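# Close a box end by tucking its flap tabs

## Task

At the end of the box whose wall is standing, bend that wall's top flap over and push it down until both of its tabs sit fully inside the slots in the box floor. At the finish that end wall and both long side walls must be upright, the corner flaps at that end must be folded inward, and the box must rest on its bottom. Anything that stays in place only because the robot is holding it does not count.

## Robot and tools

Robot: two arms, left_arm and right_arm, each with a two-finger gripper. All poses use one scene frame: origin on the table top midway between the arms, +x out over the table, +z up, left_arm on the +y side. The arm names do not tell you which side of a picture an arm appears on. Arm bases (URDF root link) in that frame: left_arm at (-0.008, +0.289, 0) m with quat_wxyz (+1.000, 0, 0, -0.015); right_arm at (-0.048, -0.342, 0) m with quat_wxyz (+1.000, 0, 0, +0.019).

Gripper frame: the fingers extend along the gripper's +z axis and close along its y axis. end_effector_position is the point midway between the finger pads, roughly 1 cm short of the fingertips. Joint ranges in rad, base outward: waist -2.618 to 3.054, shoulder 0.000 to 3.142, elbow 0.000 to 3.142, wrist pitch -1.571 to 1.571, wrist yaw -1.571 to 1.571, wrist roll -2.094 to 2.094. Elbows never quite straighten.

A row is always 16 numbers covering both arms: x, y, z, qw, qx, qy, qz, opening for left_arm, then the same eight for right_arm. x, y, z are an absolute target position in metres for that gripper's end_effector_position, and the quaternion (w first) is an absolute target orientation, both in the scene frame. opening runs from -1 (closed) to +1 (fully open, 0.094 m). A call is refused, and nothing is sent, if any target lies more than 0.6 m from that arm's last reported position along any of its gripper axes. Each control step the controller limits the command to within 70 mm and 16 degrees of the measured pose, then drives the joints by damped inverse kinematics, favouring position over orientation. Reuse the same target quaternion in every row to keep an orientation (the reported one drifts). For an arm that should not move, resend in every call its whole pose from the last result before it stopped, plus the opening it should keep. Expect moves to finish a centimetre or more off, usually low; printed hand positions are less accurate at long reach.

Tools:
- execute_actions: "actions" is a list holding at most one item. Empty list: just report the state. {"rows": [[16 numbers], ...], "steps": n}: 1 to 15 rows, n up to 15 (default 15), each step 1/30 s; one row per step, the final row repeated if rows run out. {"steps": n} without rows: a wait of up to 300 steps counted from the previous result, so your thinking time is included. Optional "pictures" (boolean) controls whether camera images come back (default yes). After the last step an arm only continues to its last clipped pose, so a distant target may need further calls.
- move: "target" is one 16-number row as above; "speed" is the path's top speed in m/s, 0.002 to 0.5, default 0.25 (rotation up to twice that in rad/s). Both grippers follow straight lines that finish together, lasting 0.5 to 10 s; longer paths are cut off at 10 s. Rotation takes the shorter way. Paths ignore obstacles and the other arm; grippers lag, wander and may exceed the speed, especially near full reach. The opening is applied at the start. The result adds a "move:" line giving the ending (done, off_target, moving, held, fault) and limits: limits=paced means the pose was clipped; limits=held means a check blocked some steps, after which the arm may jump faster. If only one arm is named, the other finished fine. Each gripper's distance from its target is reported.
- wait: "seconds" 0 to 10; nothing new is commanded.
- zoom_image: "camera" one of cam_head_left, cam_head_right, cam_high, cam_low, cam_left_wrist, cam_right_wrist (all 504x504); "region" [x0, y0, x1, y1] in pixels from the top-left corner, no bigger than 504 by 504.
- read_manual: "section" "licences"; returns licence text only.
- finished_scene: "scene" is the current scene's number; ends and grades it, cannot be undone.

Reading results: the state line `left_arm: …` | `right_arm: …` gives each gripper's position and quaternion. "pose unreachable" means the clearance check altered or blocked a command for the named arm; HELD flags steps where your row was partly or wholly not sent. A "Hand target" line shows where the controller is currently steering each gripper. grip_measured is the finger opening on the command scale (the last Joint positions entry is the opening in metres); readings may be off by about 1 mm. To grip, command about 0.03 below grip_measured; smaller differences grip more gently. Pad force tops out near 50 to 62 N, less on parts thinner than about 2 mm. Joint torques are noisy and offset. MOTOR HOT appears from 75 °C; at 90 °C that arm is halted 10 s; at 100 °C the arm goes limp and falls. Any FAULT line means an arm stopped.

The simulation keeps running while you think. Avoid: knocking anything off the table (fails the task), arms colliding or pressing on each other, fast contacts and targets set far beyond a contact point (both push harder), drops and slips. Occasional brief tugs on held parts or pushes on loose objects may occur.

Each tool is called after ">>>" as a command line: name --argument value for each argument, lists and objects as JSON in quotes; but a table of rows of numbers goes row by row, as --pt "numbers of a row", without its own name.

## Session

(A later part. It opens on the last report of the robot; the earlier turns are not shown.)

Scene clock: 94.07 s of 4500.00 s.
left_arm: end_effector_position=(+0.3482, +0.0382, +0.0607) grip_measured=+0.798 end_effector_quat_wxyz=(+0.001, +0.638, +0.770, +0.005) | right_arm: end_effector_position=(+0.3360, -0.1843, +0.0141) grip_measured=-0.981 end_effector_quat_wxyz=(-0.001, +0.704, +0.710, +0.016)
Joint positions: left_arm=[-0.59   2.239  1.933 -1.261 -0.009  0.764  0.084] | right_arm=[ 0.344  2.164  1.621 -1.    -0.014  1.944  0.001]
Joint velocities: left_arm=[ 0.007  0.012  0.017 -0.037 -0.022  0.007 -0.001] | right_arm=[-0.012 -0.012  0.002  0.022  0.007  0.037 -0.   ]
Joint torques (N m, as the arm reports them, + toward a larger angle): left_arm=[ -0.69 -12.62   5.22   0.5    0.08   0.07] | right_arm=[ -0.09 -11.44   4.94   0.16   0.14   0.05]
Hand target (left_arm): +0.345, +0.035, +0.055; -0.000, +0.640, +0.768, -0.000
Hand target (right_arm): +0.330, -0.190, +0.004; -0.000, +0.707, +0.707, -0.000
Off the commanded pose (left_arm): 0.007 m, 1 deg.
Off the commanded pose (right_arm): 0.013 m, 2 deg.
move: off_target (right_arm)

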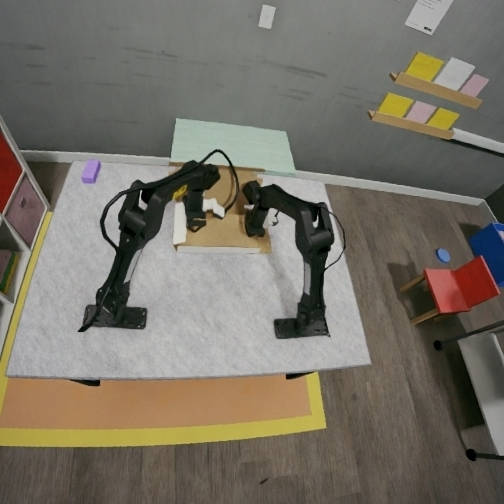

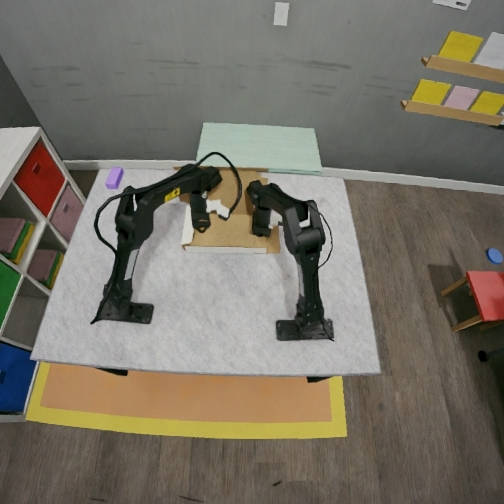

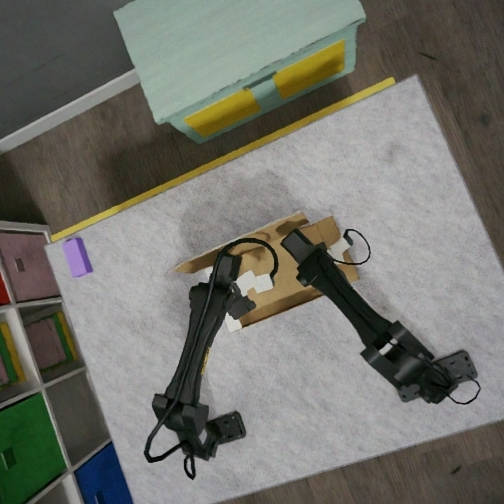

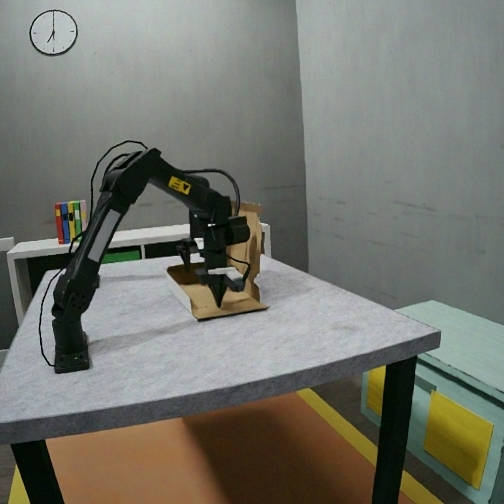

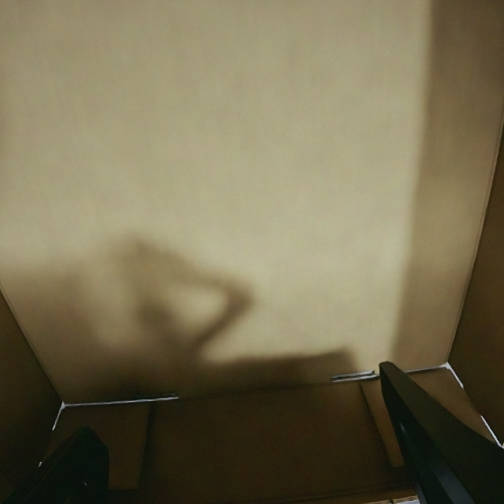

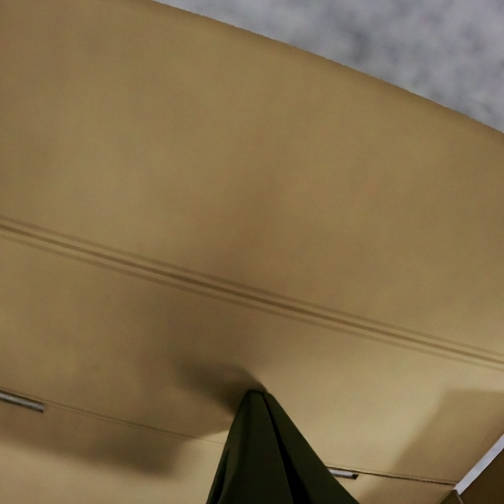

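>>> move --target '[0.345,0.03,0.125,0,0.64,0.768,0,0.8,0.33,-0.19,-0.012,0,0.707,0.707,0,-1]' --speed 0.1

>>> move --target '[0.345,0.09,0.115,0,0.64,0.768,0,0.8,0.33,-0.19,-0.012,0,0.707,0.707,0,-1]' --speed 0.1

>>> move --target '[0.345,0.085,0.084,0,0.64,0.768,0,0.8,0.33,-0.19,-0.012,0,0.707,0.707,0,-1]' --speed 0.1

>>> move --target '[0.345,0.048,0.076,0,0.64,0.768,0,0.8,0.33,-0.19,-0.012,0,0.707,0.707,0,-1]' --speed 0.03

>>> zoom_image --camera "cam_head_right" --region '[160,180,260,270]'

Scene clock: 105.30 s of 4500.00 s.
left_arm: end_effector_position=(+0.3486, +0.0326, +0.1237) grip_measured=+0.798 end_effector_quat_wxyz=(+0.005, +0.641, +0.767, +0.005) | right_arm: end_effector_position=(+0.3385, -0.1833, +0.0112) grip_measured=-0.982 end_effector_quat_wxyz=(+0.002, +0.704, +0.710, +0.023)
Joint positions: left_arm=[-0.6    2.27   2.236 -1.525 -0.009  0.763  0.084] | right_arm=[ 0.344  2.164  1.608 -0.972 -0.014  1.944  0.001]
Joint velocities: left_arm=[-0.007 -0.027 -0.017  0.007 -0.037 -0.022  0.001] | right_arm=[-0.002  0.007 -0.012 -0.007  0.007 -0.066 -0.   ]
Joint torques (N m, as the arm reports them, + toward a larger angle): left_arm=[ -0.53 -11.97   9.06   0.19   0.12  -0.04] | right_arm=[-0.09 -9.8   2.87  0.45  0.14  0.05]
Hand target (left_arm): +0.345, +0.030, +0.125; +0.000, +0.640, +0.768, +0.000
Hand target (right_arm): +0.329, -0.190, -0.011; -0.000, +0.707, +0.707, -0.000
Off the commanded pose (left_arm): 0.005 m, 1 deg.
Off the commanded pose (right_arm): 0.026 m, 3 deg.
After step 90, 6.93 s passed at rest.
move: off_target (right_arm)

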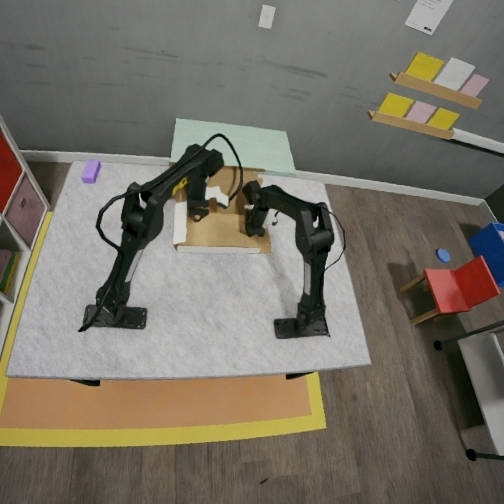

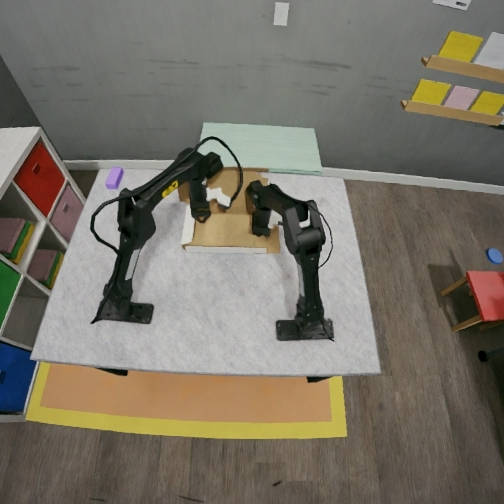

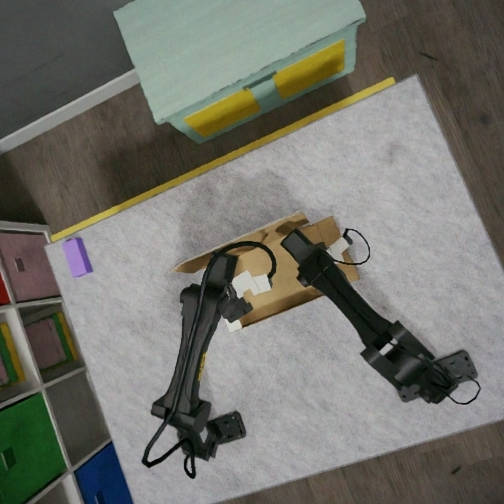

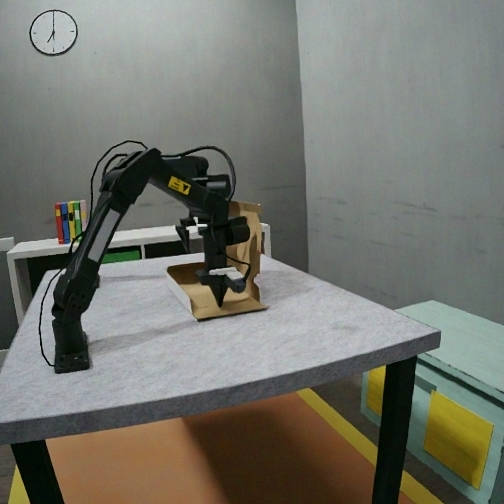

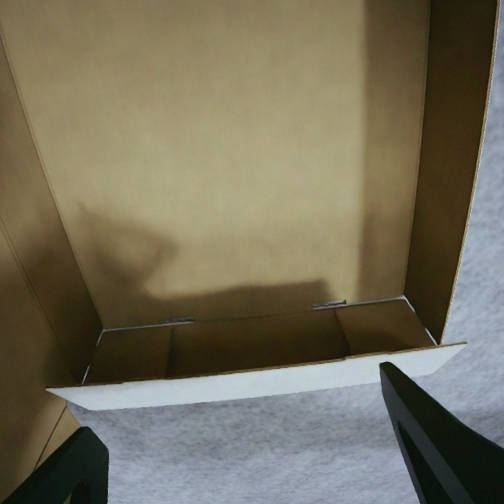

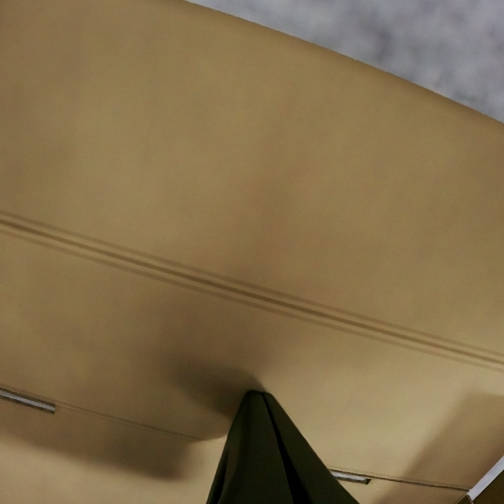

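Scene clock: 106.37 s of 4500.00 s.
left_arm: end_effector_position=(+0.3467, +0.0908, +0.1150) grip_measured=+0.798 end_effector_quat_wxyz=(-0.006, +0.637, +0.771, +0.004) | right_arm: end_effector_position=(+0.3385, -0.1833, +0.0114) grip_measured=-0.982 end_effector_quat_wxyz=(+0.003, +0.704, +0.710, +0.024)
Joint positions: left_arm=[-0.486  2.121  1.96  -1.42  -0.009  0.866  0.084] | right_arm=[ 0.344  2.161  1.605 -0.969 -0.014  1.944  0.001]
Joint velocities: left_arm=[ 0.002  0.002 -0.012 -0.022 -0.051 -0.007  0.001] | right_arm=[ 0.012 -0.007 -0.022 -0.066 -0.11  -0.007  0.   ]
Joint torques (N m, as the arm reports them, + toward a larger angle): left_arm=[  0.21 -12.76   5.02   0.45   0.07   0.14] | right_arm=[-0.09 -9.61  3.15  0.42  0.14  0.05]
Hand target (left_arm): +0.346, +0.090, +0.115; -0.000, +0.640, +0.768, +0.001
Hand target (right_arm): +0.329, -0.190, -0.011; -0.001, +0.707, +0.707, -0.000
Off the commanded pose (left_arm): 0.002 m, 1 deg.
Off the commanded pose (right_arm): 0.026 m, 3 deg.
move: off_target (right_arm)

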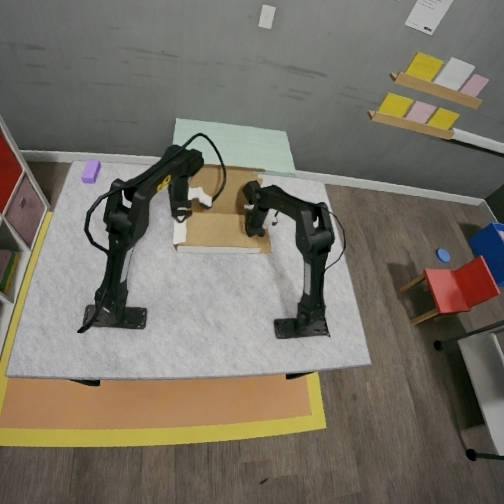

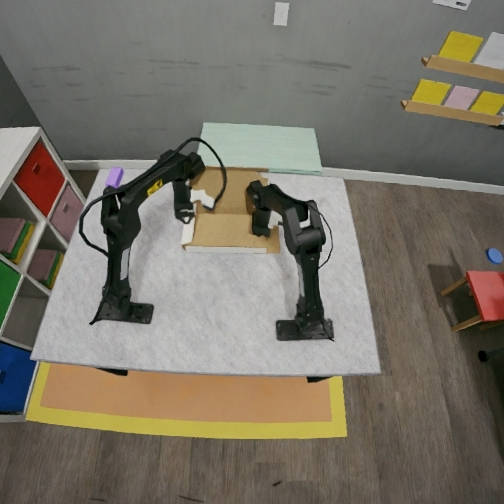

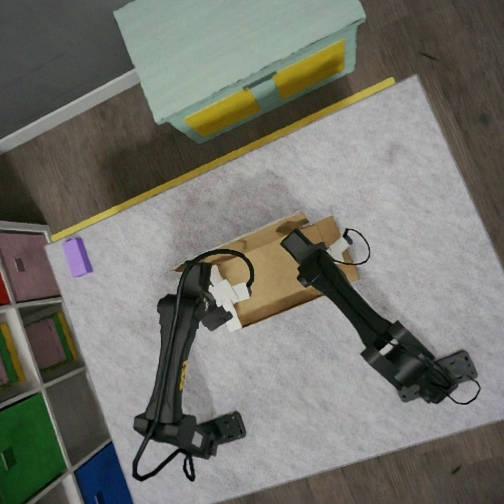

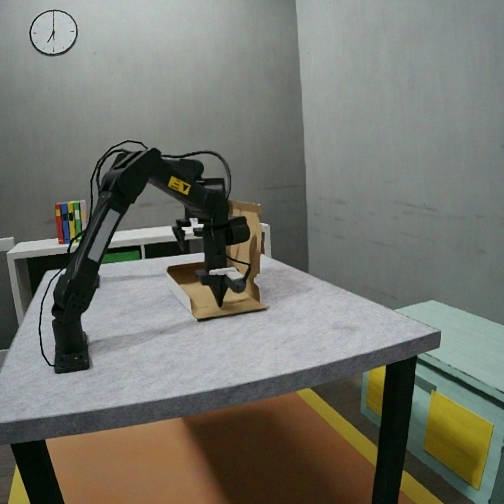

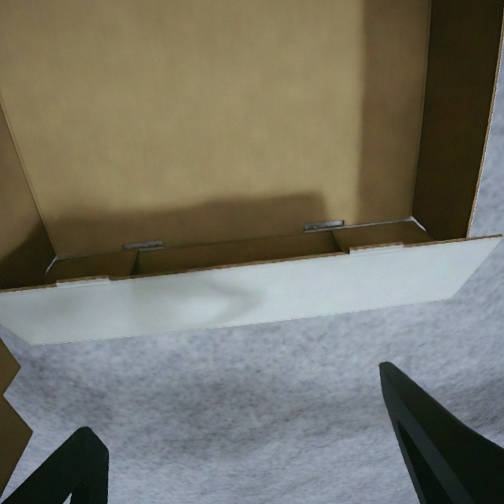

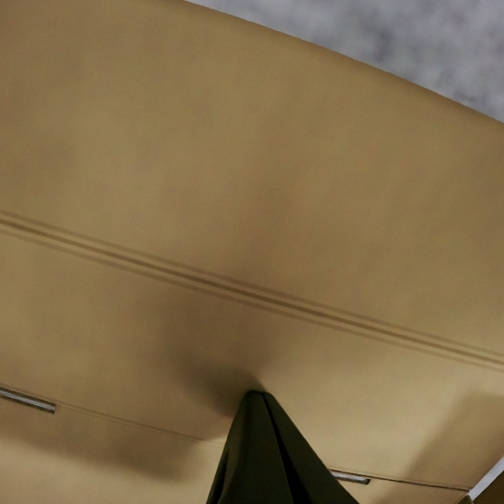

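Scene clock: 107.33 s of 4500.00 s.
left_arm: end_effector_position=(+0.3475, +0.0887, +0.0855) grip_measured=+0.798 end_effector_quat_wxyz=(-0.004, +0.638, +0.770, +0.004) | right_arm: end_effector_position=(+0.3386, -0.1832, +0.0115) grip_measured=-0.982 end_effector_quat_wxyz=(+0.003, +0.704, +0.710, +0.025)
Joint positions: left_arm=[-0.49   2.121  1.843 -1.298 -0.009  0.866  0.084] | right_arm=[ 0.344  2.16   1.603 -0.966 -0.014  1.944  0.001]
Joint velocities: left_arm=[ 0.007  0.012 -0.017  0.051 -0.051 -0.081  0.   ] | right_arm=[-0.002  0.012 -0.007 -0.037 -0.007 -0.081  0.001]
Joint torques (N m, as the arm reports them, + toward a larger angle): left_arm=[ -0.66 -12.44   5.35   0.47   0.1    0.03] | right_arm=[-0.09 -9.46  3.38  0.4   0.14  0.05]
Hand target (left_arm): +0.345, +0.085, +0.084; -0.000, +0.640, +0.768, -0.000
Hand target (right_arm): +0.329, -0.190, -0.011; -0.000, +0.707, +0.707, -0.000
Off the commanded pose (left_arm): 0.005 m, 1 deg.
Off the commanded pose (right_arm): 0.026 m, 3 deg.
move: off_target (right_arm)

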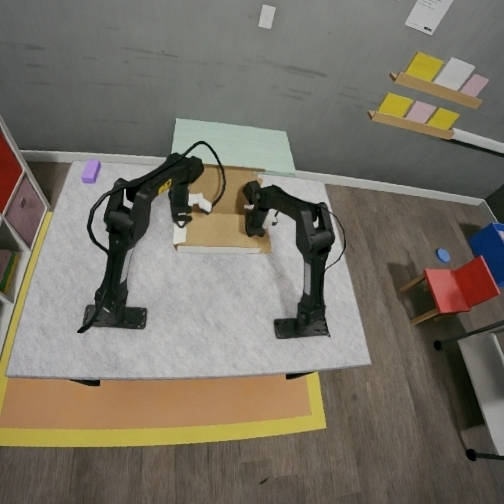

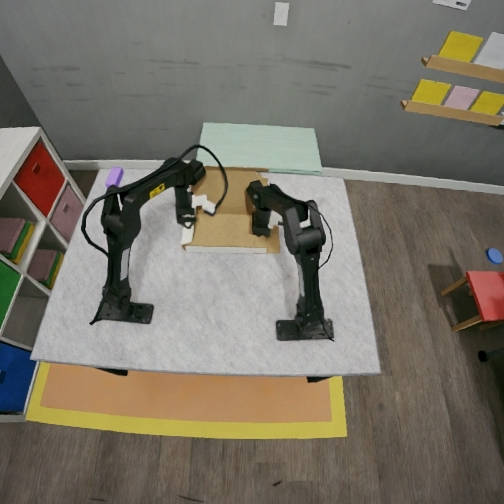

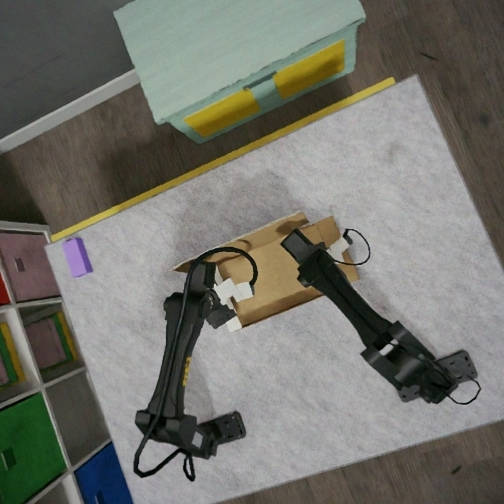

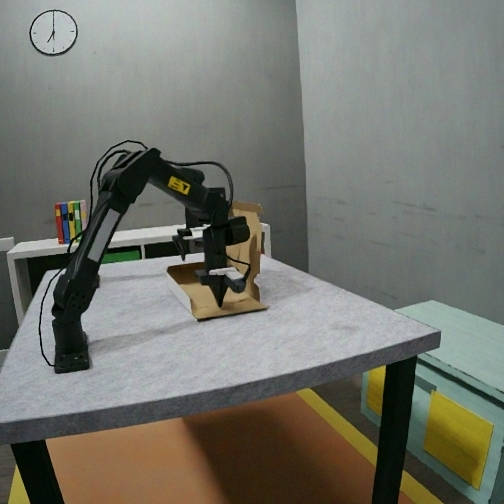

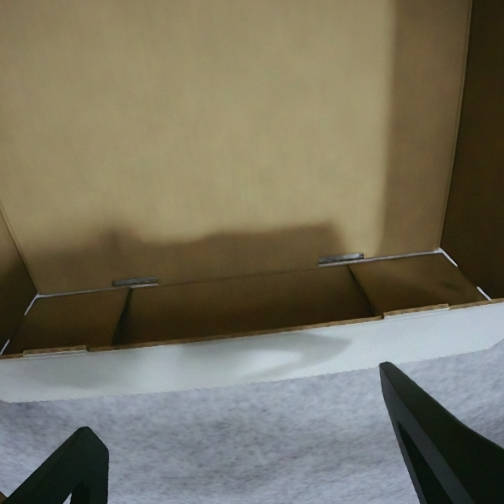

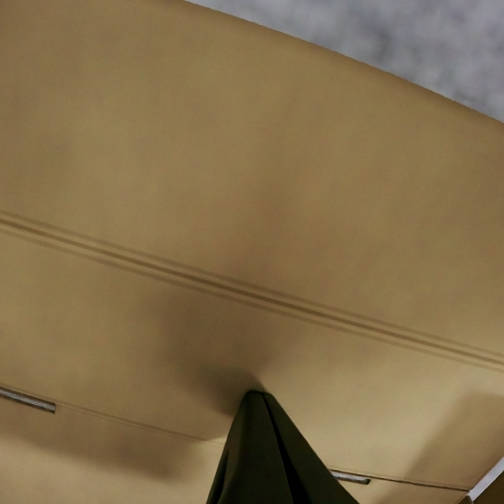

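Scene clock: 109.03 s of 4500.00 s.
left_arm: end_effector_position=(+0.3439, +0.0568, +0.0793) grip_measured=+0.798 end_effector_quat_wxyz=(-0.001, +0.638, +0.770, +0.008) | right_arm: end_effector_position=(+0.3390, -0.1832, +0.0121) grip_measured=-0.982 end_effector_quat_wxyz=(+0.004, +0.704, +0.710, +0.026)
Joint positions: left_arm=[-0.562  2.176  1.904 -1.3   -0.015  0.794  0.084] | right_arm=[ 0.344  2.158  1.603 -0.966 -0.013  1.944  0.001]
Joint velocities: left_arm=[ 0.007 -0.007  0.007  0.007 -0.051 -0.125  0.001] | right_arm=[ 0.022  0.002 -0.007  0.007  0.022 -0.11  -0.   ]
Joint torques (N m, as the arm reports them, + toward a larger angle): left_arm=[ -1.08 -10.45   9.12   0.4    0.18   0.03] | right_arm=[-0.09 -9.36  3.35  0.4   0.13  0.05]
Hand target (left_arm): +0.344, +0.048, +0.076; -0.000, +0.640, +0.768, -0.000
Hand target (right_arm): +0.329, -0.190, -0.011; -0.000, +0.707, +0.707, -0.000
Off the commanded pose (left_arm): 0.009 m, 1 deg.
Off the commanded pose (right_arm): 0.027 m, 3 deg.
move: off_target (right_arm)

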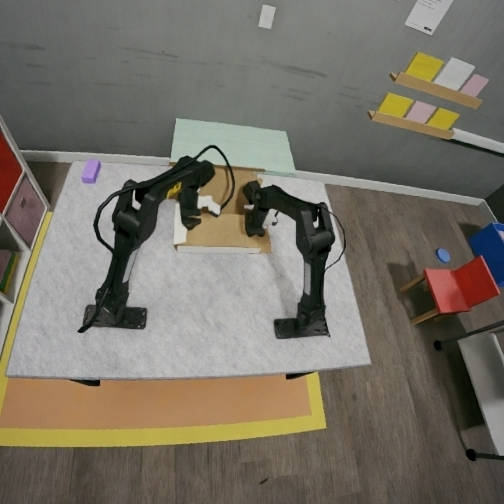

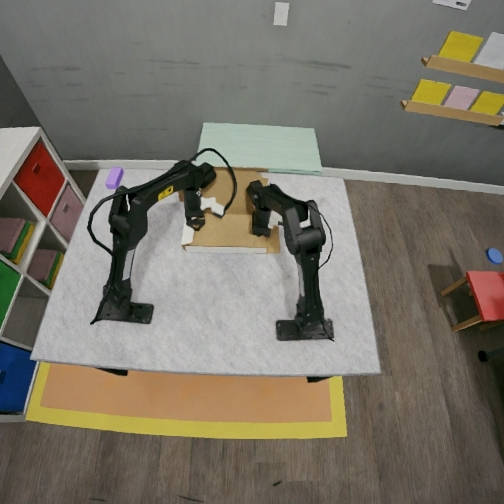

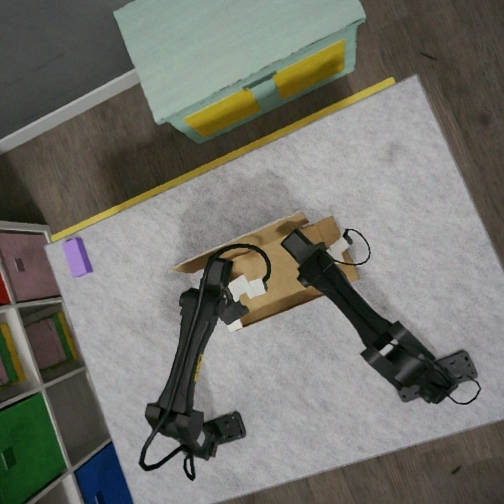

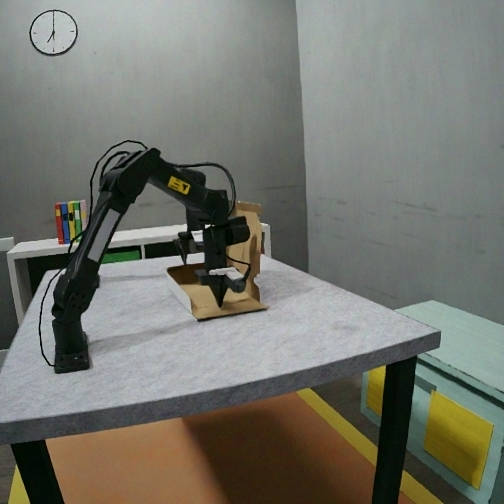

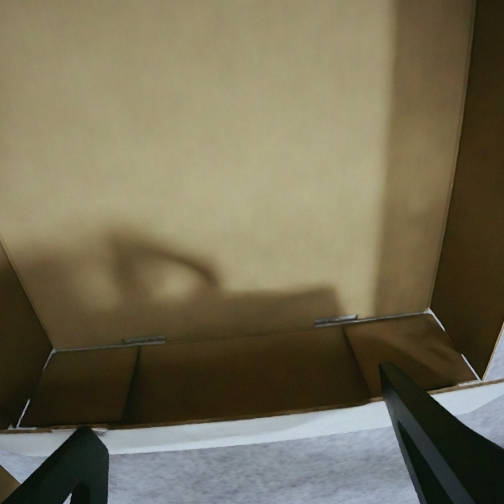

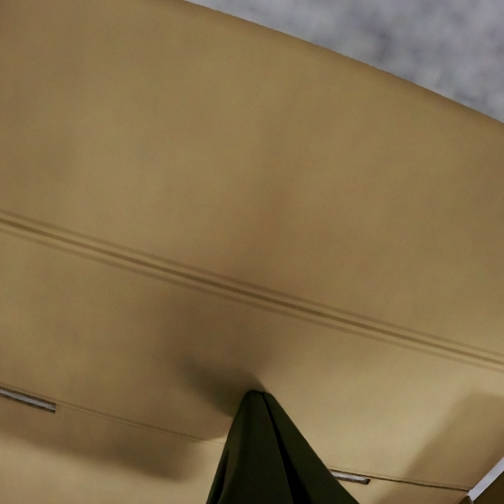

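Region (160, 180, 260, 270) of cam_head_right's 504x504 image, scaled by 5.040, with more detail than that image has; it fills the top 454 rows of this view, and the rest is white.

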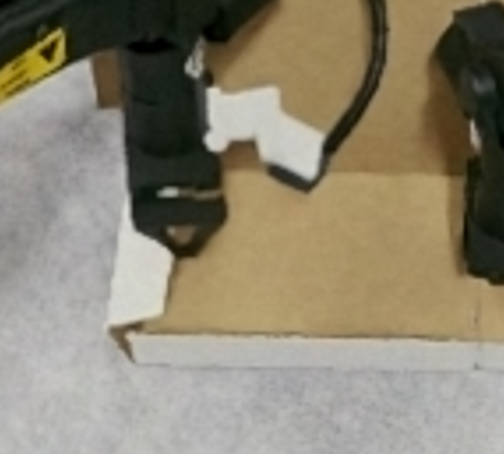

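>>> move --target '[0.345,0.10,0.088,0,0.64,0.768,0,0.8,0.33,-0.19,-0.012,0,0.707,0.707,0,-1]' --speed 0.1

>>> move --target '[0.345,0.10,0.064,0,0.64,0.768,0,0.8,0.33,-0.19,-0.012,0,0.707,0.707,0,-1]' --speed 0.1

>>> move --target '[0.345,0.05,0.064,0,0.64,0.768,0,0.8,0.33,-0.19,-0.012,0,0.707,0.707,0,-1]' --speed 0.03

>>> zoom_image --camera "cam_head_right" --region '[160,180,260,270]'

Scene clock: 117.63 s of 4500.00 s.
left_arm: end_effector_position=(+0.3483, +0.1016, +0.0889) grip_measured=+0.798 end_effector_quat_wxyz=(-0.004, +0.636, +0.771, +0.008) | right_arm: end_effector_position=(+0.3390, -0.1832, +0.0121) grip_measured=-0.982 end_effector_quat_wxyz=(+0.004, +0.704, +0.710, +0.026)
Joint positions: left_arm=[-0.464  2.096  1.817 -1.297 -0.016  0.886  0.084] | right_arm=[ 0.344  2.158  1.603 -0.965 -0.013  1.944  0.001]
Joint velocities: left_arm=[-0.012  0.002 -0.002  0.007  0.022  0.066 -0.003] | right_arm=[-0.022  0.012 -0.002  0.022  0.022  0.051  0.001]
Joint torques (N m, as the arm reports them, + toward a larger angle): left_arm=[  0.   -12.47   5.2    0.51   0.16   0.18] | right_arm=[-0.09 -9.37  3.35  0.39  0.13  0.05]
Hand target (left_arm): +0.346, +0.100, +0.088; +0.000, +0.640, +0.768, +0.001
Hand target (right_arm): +0.329, -0.190, -0.011; -0.001, +0.707, +0.707, -0.000
Off the commanded pose (left_arm): 0.004 m, 1 deg.
Off the commanded pose (right_arm): 0.027 m, 3 deg.
After step 90, 4.73 s passed at rest.
move: off_target (right_arm)

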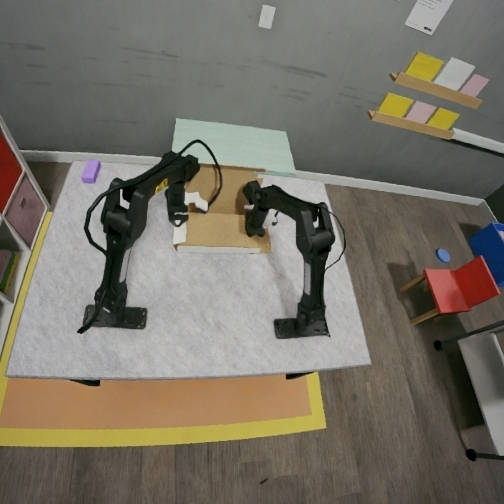

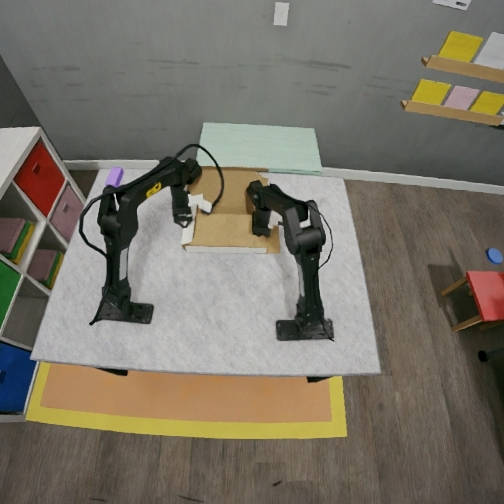

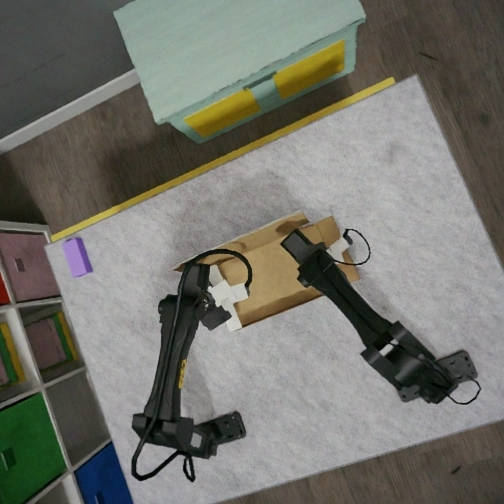

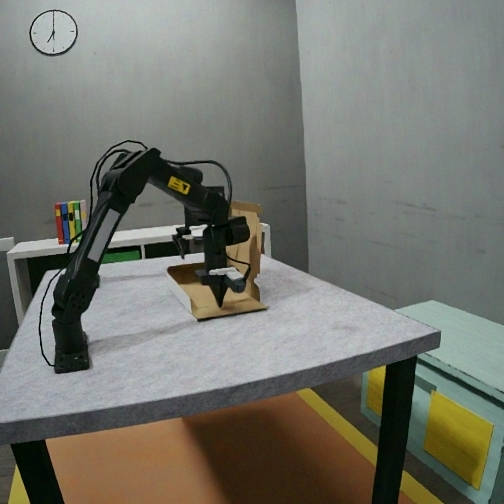

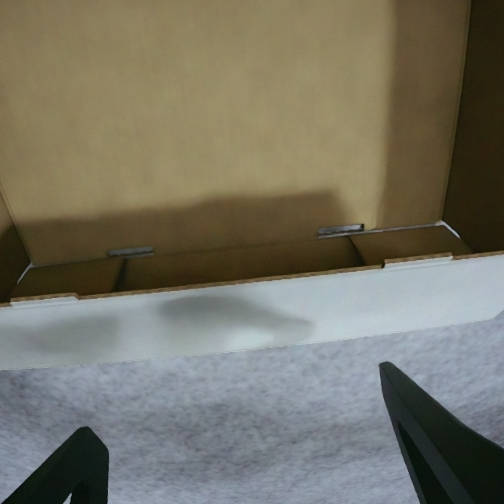

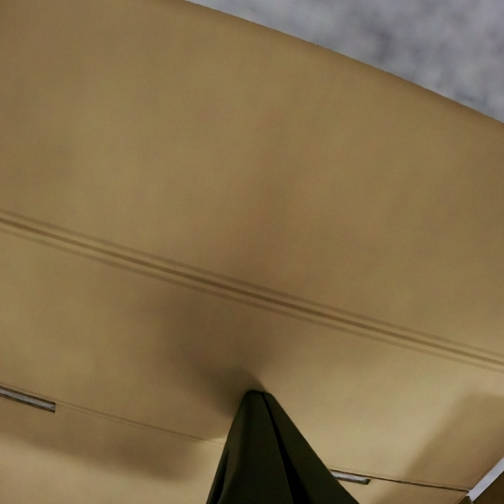

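Scene clock: 118.37 s of 4500.00 s.
left_arm: end_effector_position=(+0.3436, +0.1040, +0.0671) grip_measured=+0.798 end_effector_quat_wxyz=(-0.011, +0.637, +0.771, +0.006) | right_arm: end_effector_position=(+0.3390, -0.1832, +0.0121) grip_measured=-0.982 end_effector_quat_wxyz=(+0.004, +0.704, +0.710, +0.026)
Joint positions: left_arm=[-0.464  2.096  1.73  -1.224 -0.016  0.888  0.084] | right_arm=[ 0.344  2.158  1.603 -0.965 -0.013  1.944  0.001]
Joint velocities: left_arm=[-0.002 -0.017 -0.007 -0.051 -0.022 -0.037 -0.001] | right_arm=[-0.002 -0.002 -0.002  0.081 -0.022 -0.051 -0.   ]
Joint torques (N m, as the arm reports them, + toward a larger angle): left_arm=[ -0.07 -11.95   5.19   0.6    0.15   0.12] | right_arm=[-0.09 -9.36  3.36  0.39  0.13  0.05]
Hand target (left_arm): +0.345, +0.100, +0.064; -0.000, +0.640, +0.768, +0.000
Hand target (right_arm): +0.329, -0.190, -0.011; -0.001, +0.707, +0.707, -0.000
Off the commanded pose (left_arm): 0.005 m, 1 deg.
Off the commanded pose (right_arm): 0.027 m, 3 deg.
move: off_target (right_arm)

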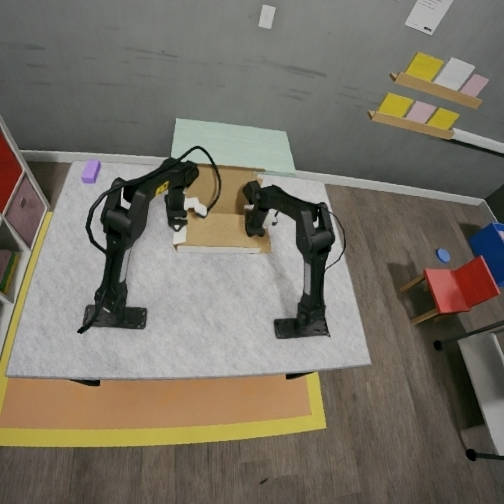

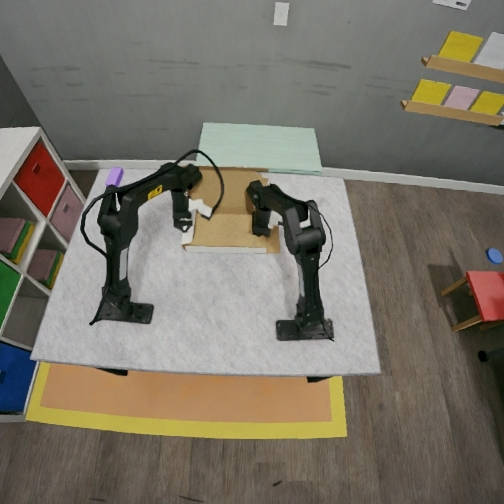

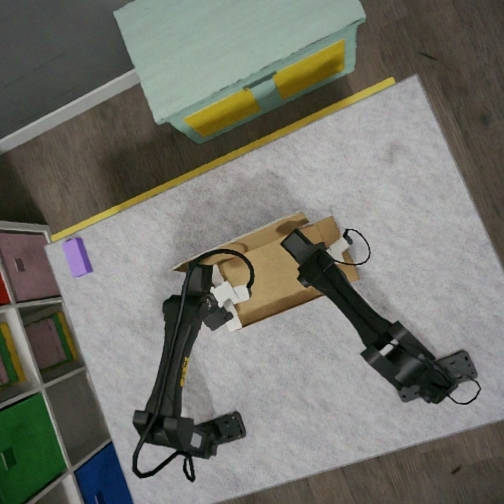

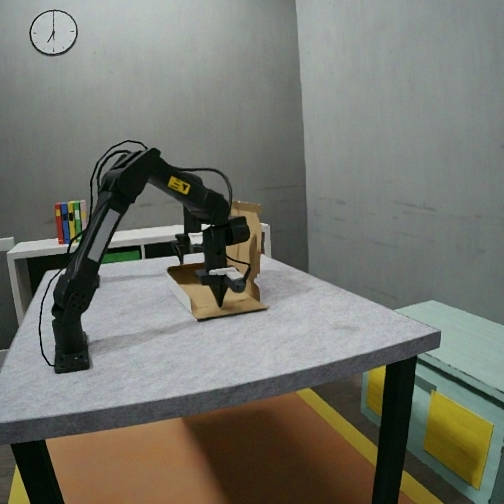

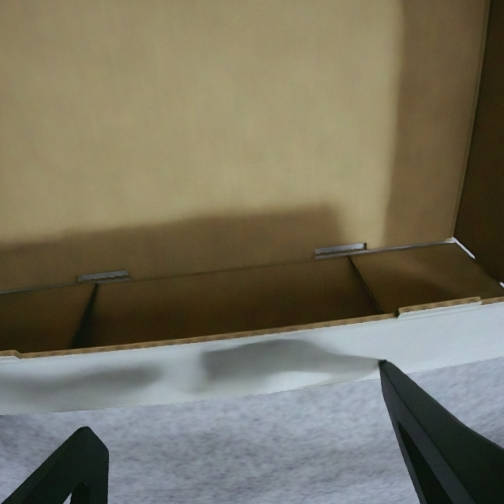

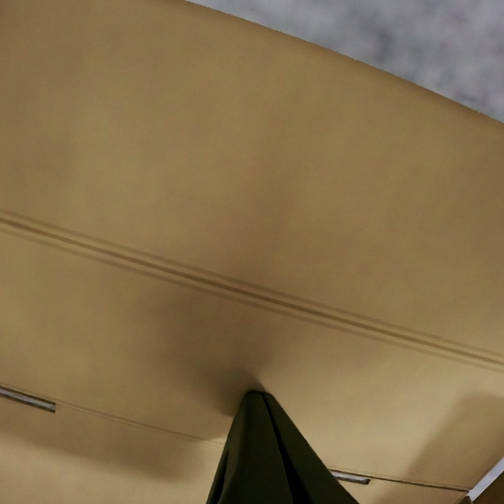

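Scene clock: 120.47 s of 4500.00 s.
left_arm: end_effector_position=(+0.3436, +0.0628, +0.0671) grip_measured=+0.798 end_effector_quat_wxyz=(-0.007, +0.643, +0.766, +0.016) | right_arm: end_effector_position=(+0.3395, -0.1835, +0.0121) grip_measured=-0.982 end_effector_quat_wxyz=(+0.005, +0.704, +0.710, +0.026)
Joint positions: left_arm=[-0.559  2.174  1.851 -1.259 -0.033  0.808  0.084] | right_arm=[ 0.344  2.158  1.603 -0.964 -0.011  1.944  0.001]
Joint velocities: left_arm=[-0.022 -0.002 -0.002 -0.007 -0.007 -0.081 -0.   ] | right_arm=[ 0.002  0.002 -0.007 -0.037 -0.037 -0.037 -0.   ]
Joint torques (N m, as the arm reports them, + toward a larger angle): left_arm=[ -1.04 -10.34   9.4    0.41   0.29  -0.13] | right_arm=[-0.1  -9.37  3.34  0.39  0.09  0.05]
Hand target (left_arm): +0.344, +0.050, +0.064; -0.000, +0.640, +0.768, -0.000
Hand target (right_arm): +0.329, -0.190, -0.011; -0.001, +0.707, +0.707, -0.000
Off the commanded pose (left_arm): 0.013 m, 2 deg.
Off the commanded pose (right_arm): 0.027 m, 3 deg.
move: off_target (left_arm, right_arm)

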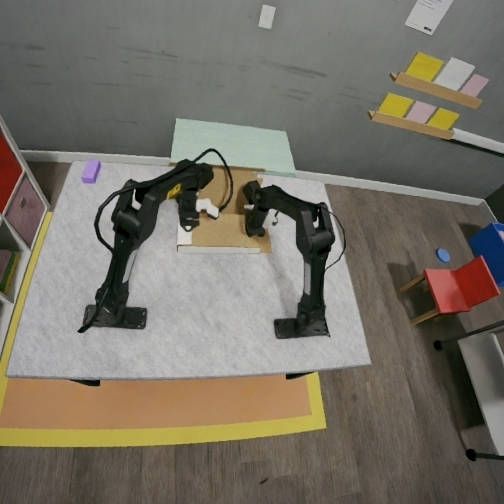

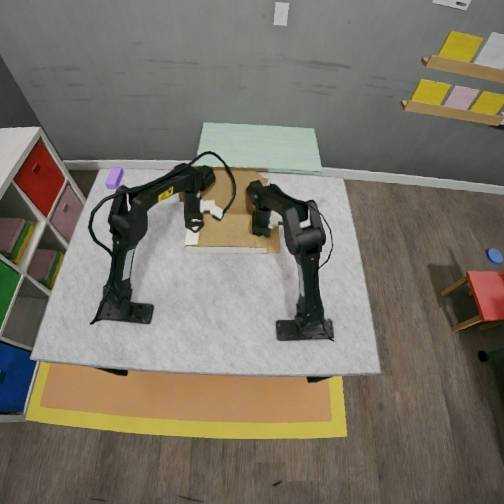

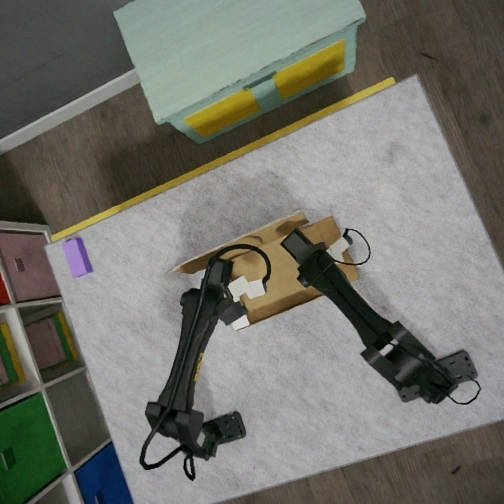

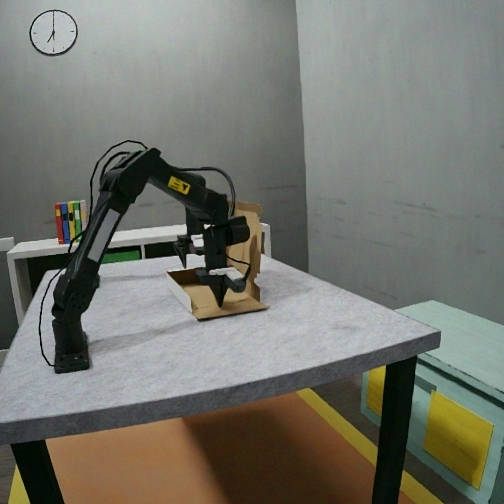

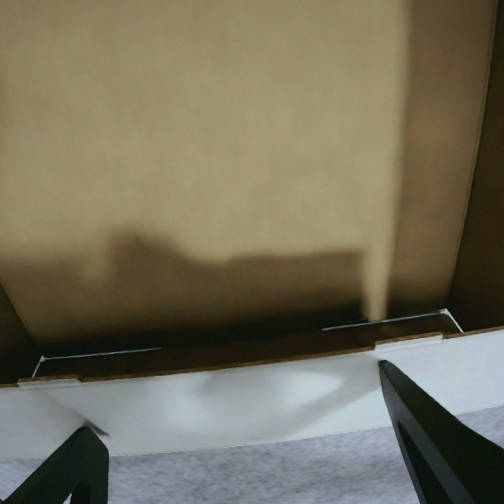

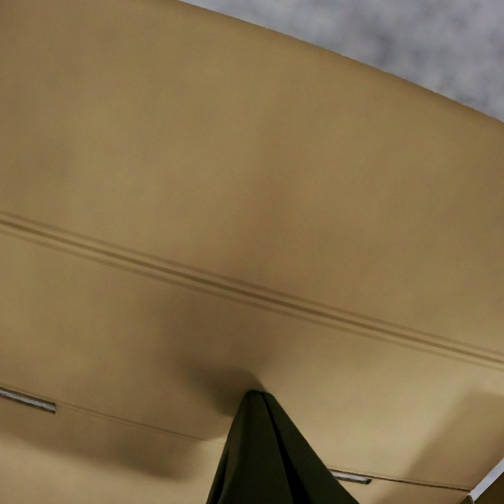

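Region (160, 180, 260, 270) of cam_head_right's 504x504 image, scaled by 5.040, with more detail than that image has; it fills the top 454 rows of this view, and the rest is white.

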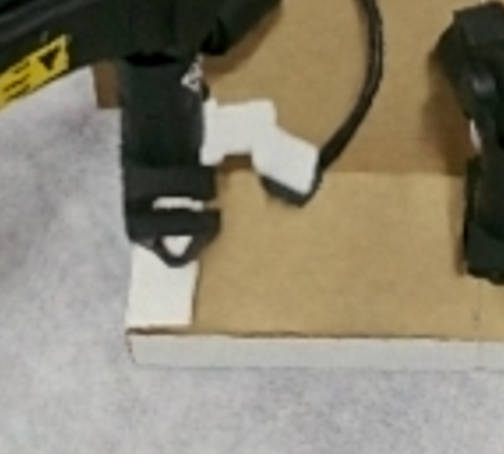

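>>> move --target '[0.345,0.036,0.056,0,0.617,0.787,0,0.8,0.33,-0.19,-0.012,0,0.707,0.707,0,-1]' --speed 0.02

>>> zoom_image --camera "cam_head_right" --region '[160,180,260,270]'

Scene clock: 126.33 s of 4500.00 s.
left_arm: end_effector_position=(+0.3430, +0.0496, +0.0613) grip_measured=+0.798 end_effector_quat_wxyz=(-0.007, +0.617, +0.787, +0.015) | right_arm: end_effector_position=(+0.3401, -0.1838, +0.0121) grip_measured=-0.982 end_effector_quat_wxyz=(+0.007, +0.704, +0.710, +0.026)
Joint positions: left_arm=[-0.584  2.209  1.885 -1.26  -0.031  0.716  0.084] | right_arm=[ 0.344  2.158  1.603 -0.962 -0.008  1.944  0.001]
Joint velocities: left_arm=[ 0.012  0.007  0.002 -0.022 -0.007  0.007 -0.   ] | right_arm=[-0.012  0.002 -0.002 -0.022 -0.007  0.066 -0.   ]
Joint torques (N m, as the arm reports them, + toward a larger angle): left_arm=[ -1.08 -10.43   9.19   0.48   0.3   -0.05] | right_arm=[-0.1  -9.38  3.36  0.37  0.07  0.05]
Hand target (left_arm): +0.344, +0.036, +0.056; +0.000, +0.617, +0.787, -0.000
Hand target (right_arm): +0.329, -0.190, -0.011; -0.000, +0.707, +0.707, -0.000
Off the commanded pose (left_arm): 0.015 m, 2 deg.
Off the commanded pose (right_arm): 0.027 m, 3 deg.
After step 90, 0.80 s passed at rest.
move: off_target (left_arm, right_arm)

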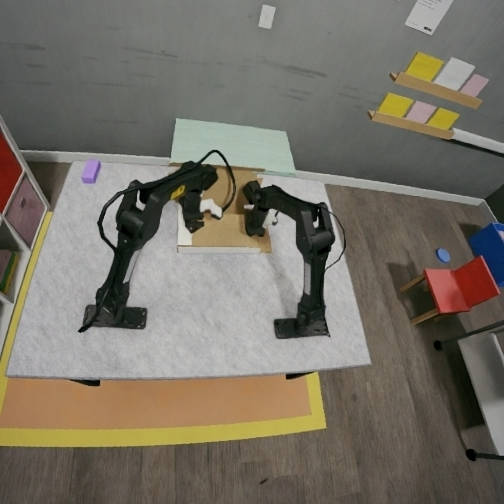

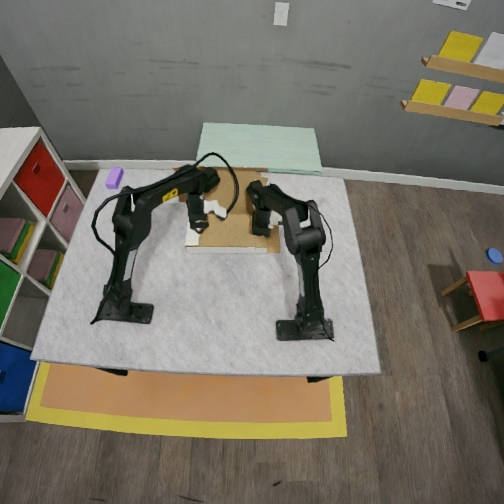

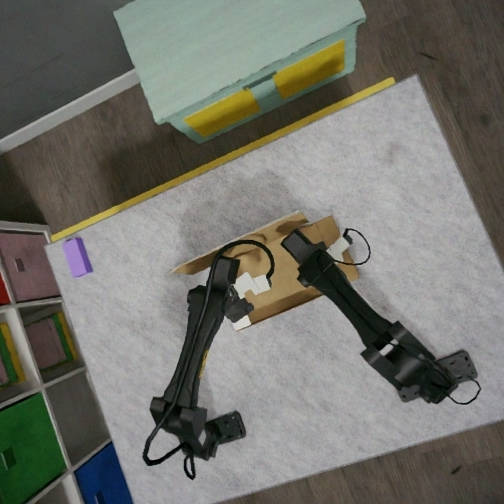

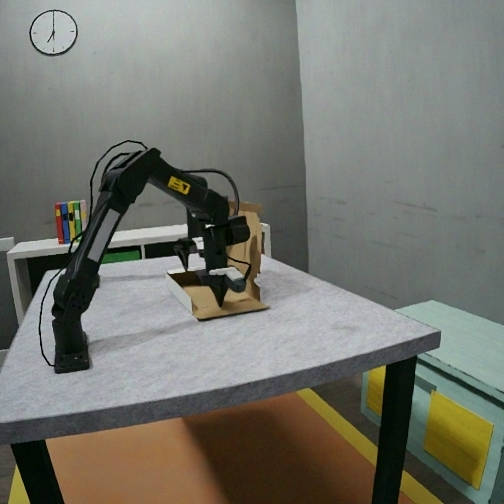

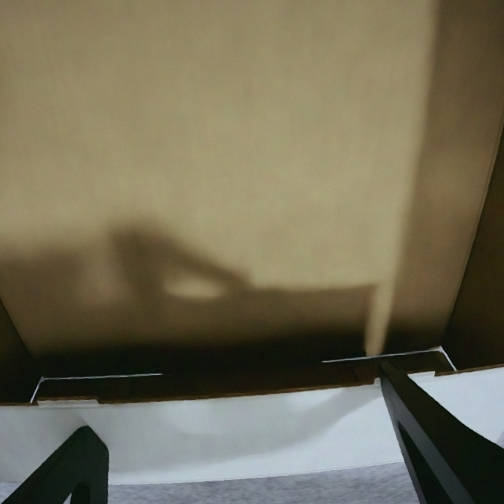

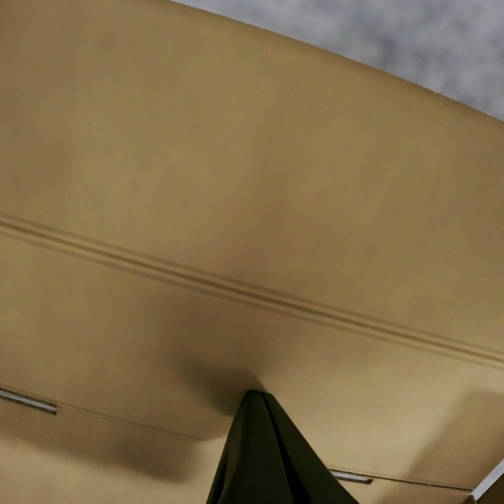

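Region (160, 180, 260, 270) of cam_head_right's 504x504 image, scaled by 5.040, with more detail than that image has; it fills the top 454 rows of this view, and the rest is white.

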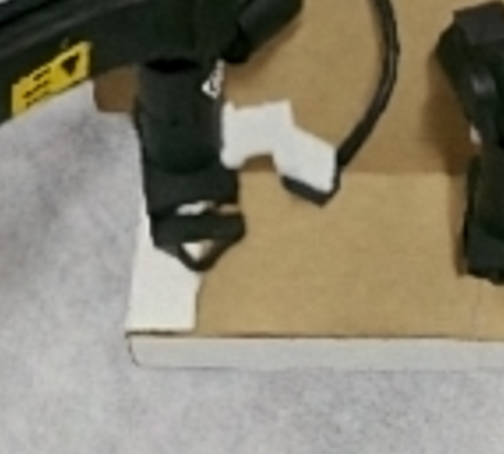

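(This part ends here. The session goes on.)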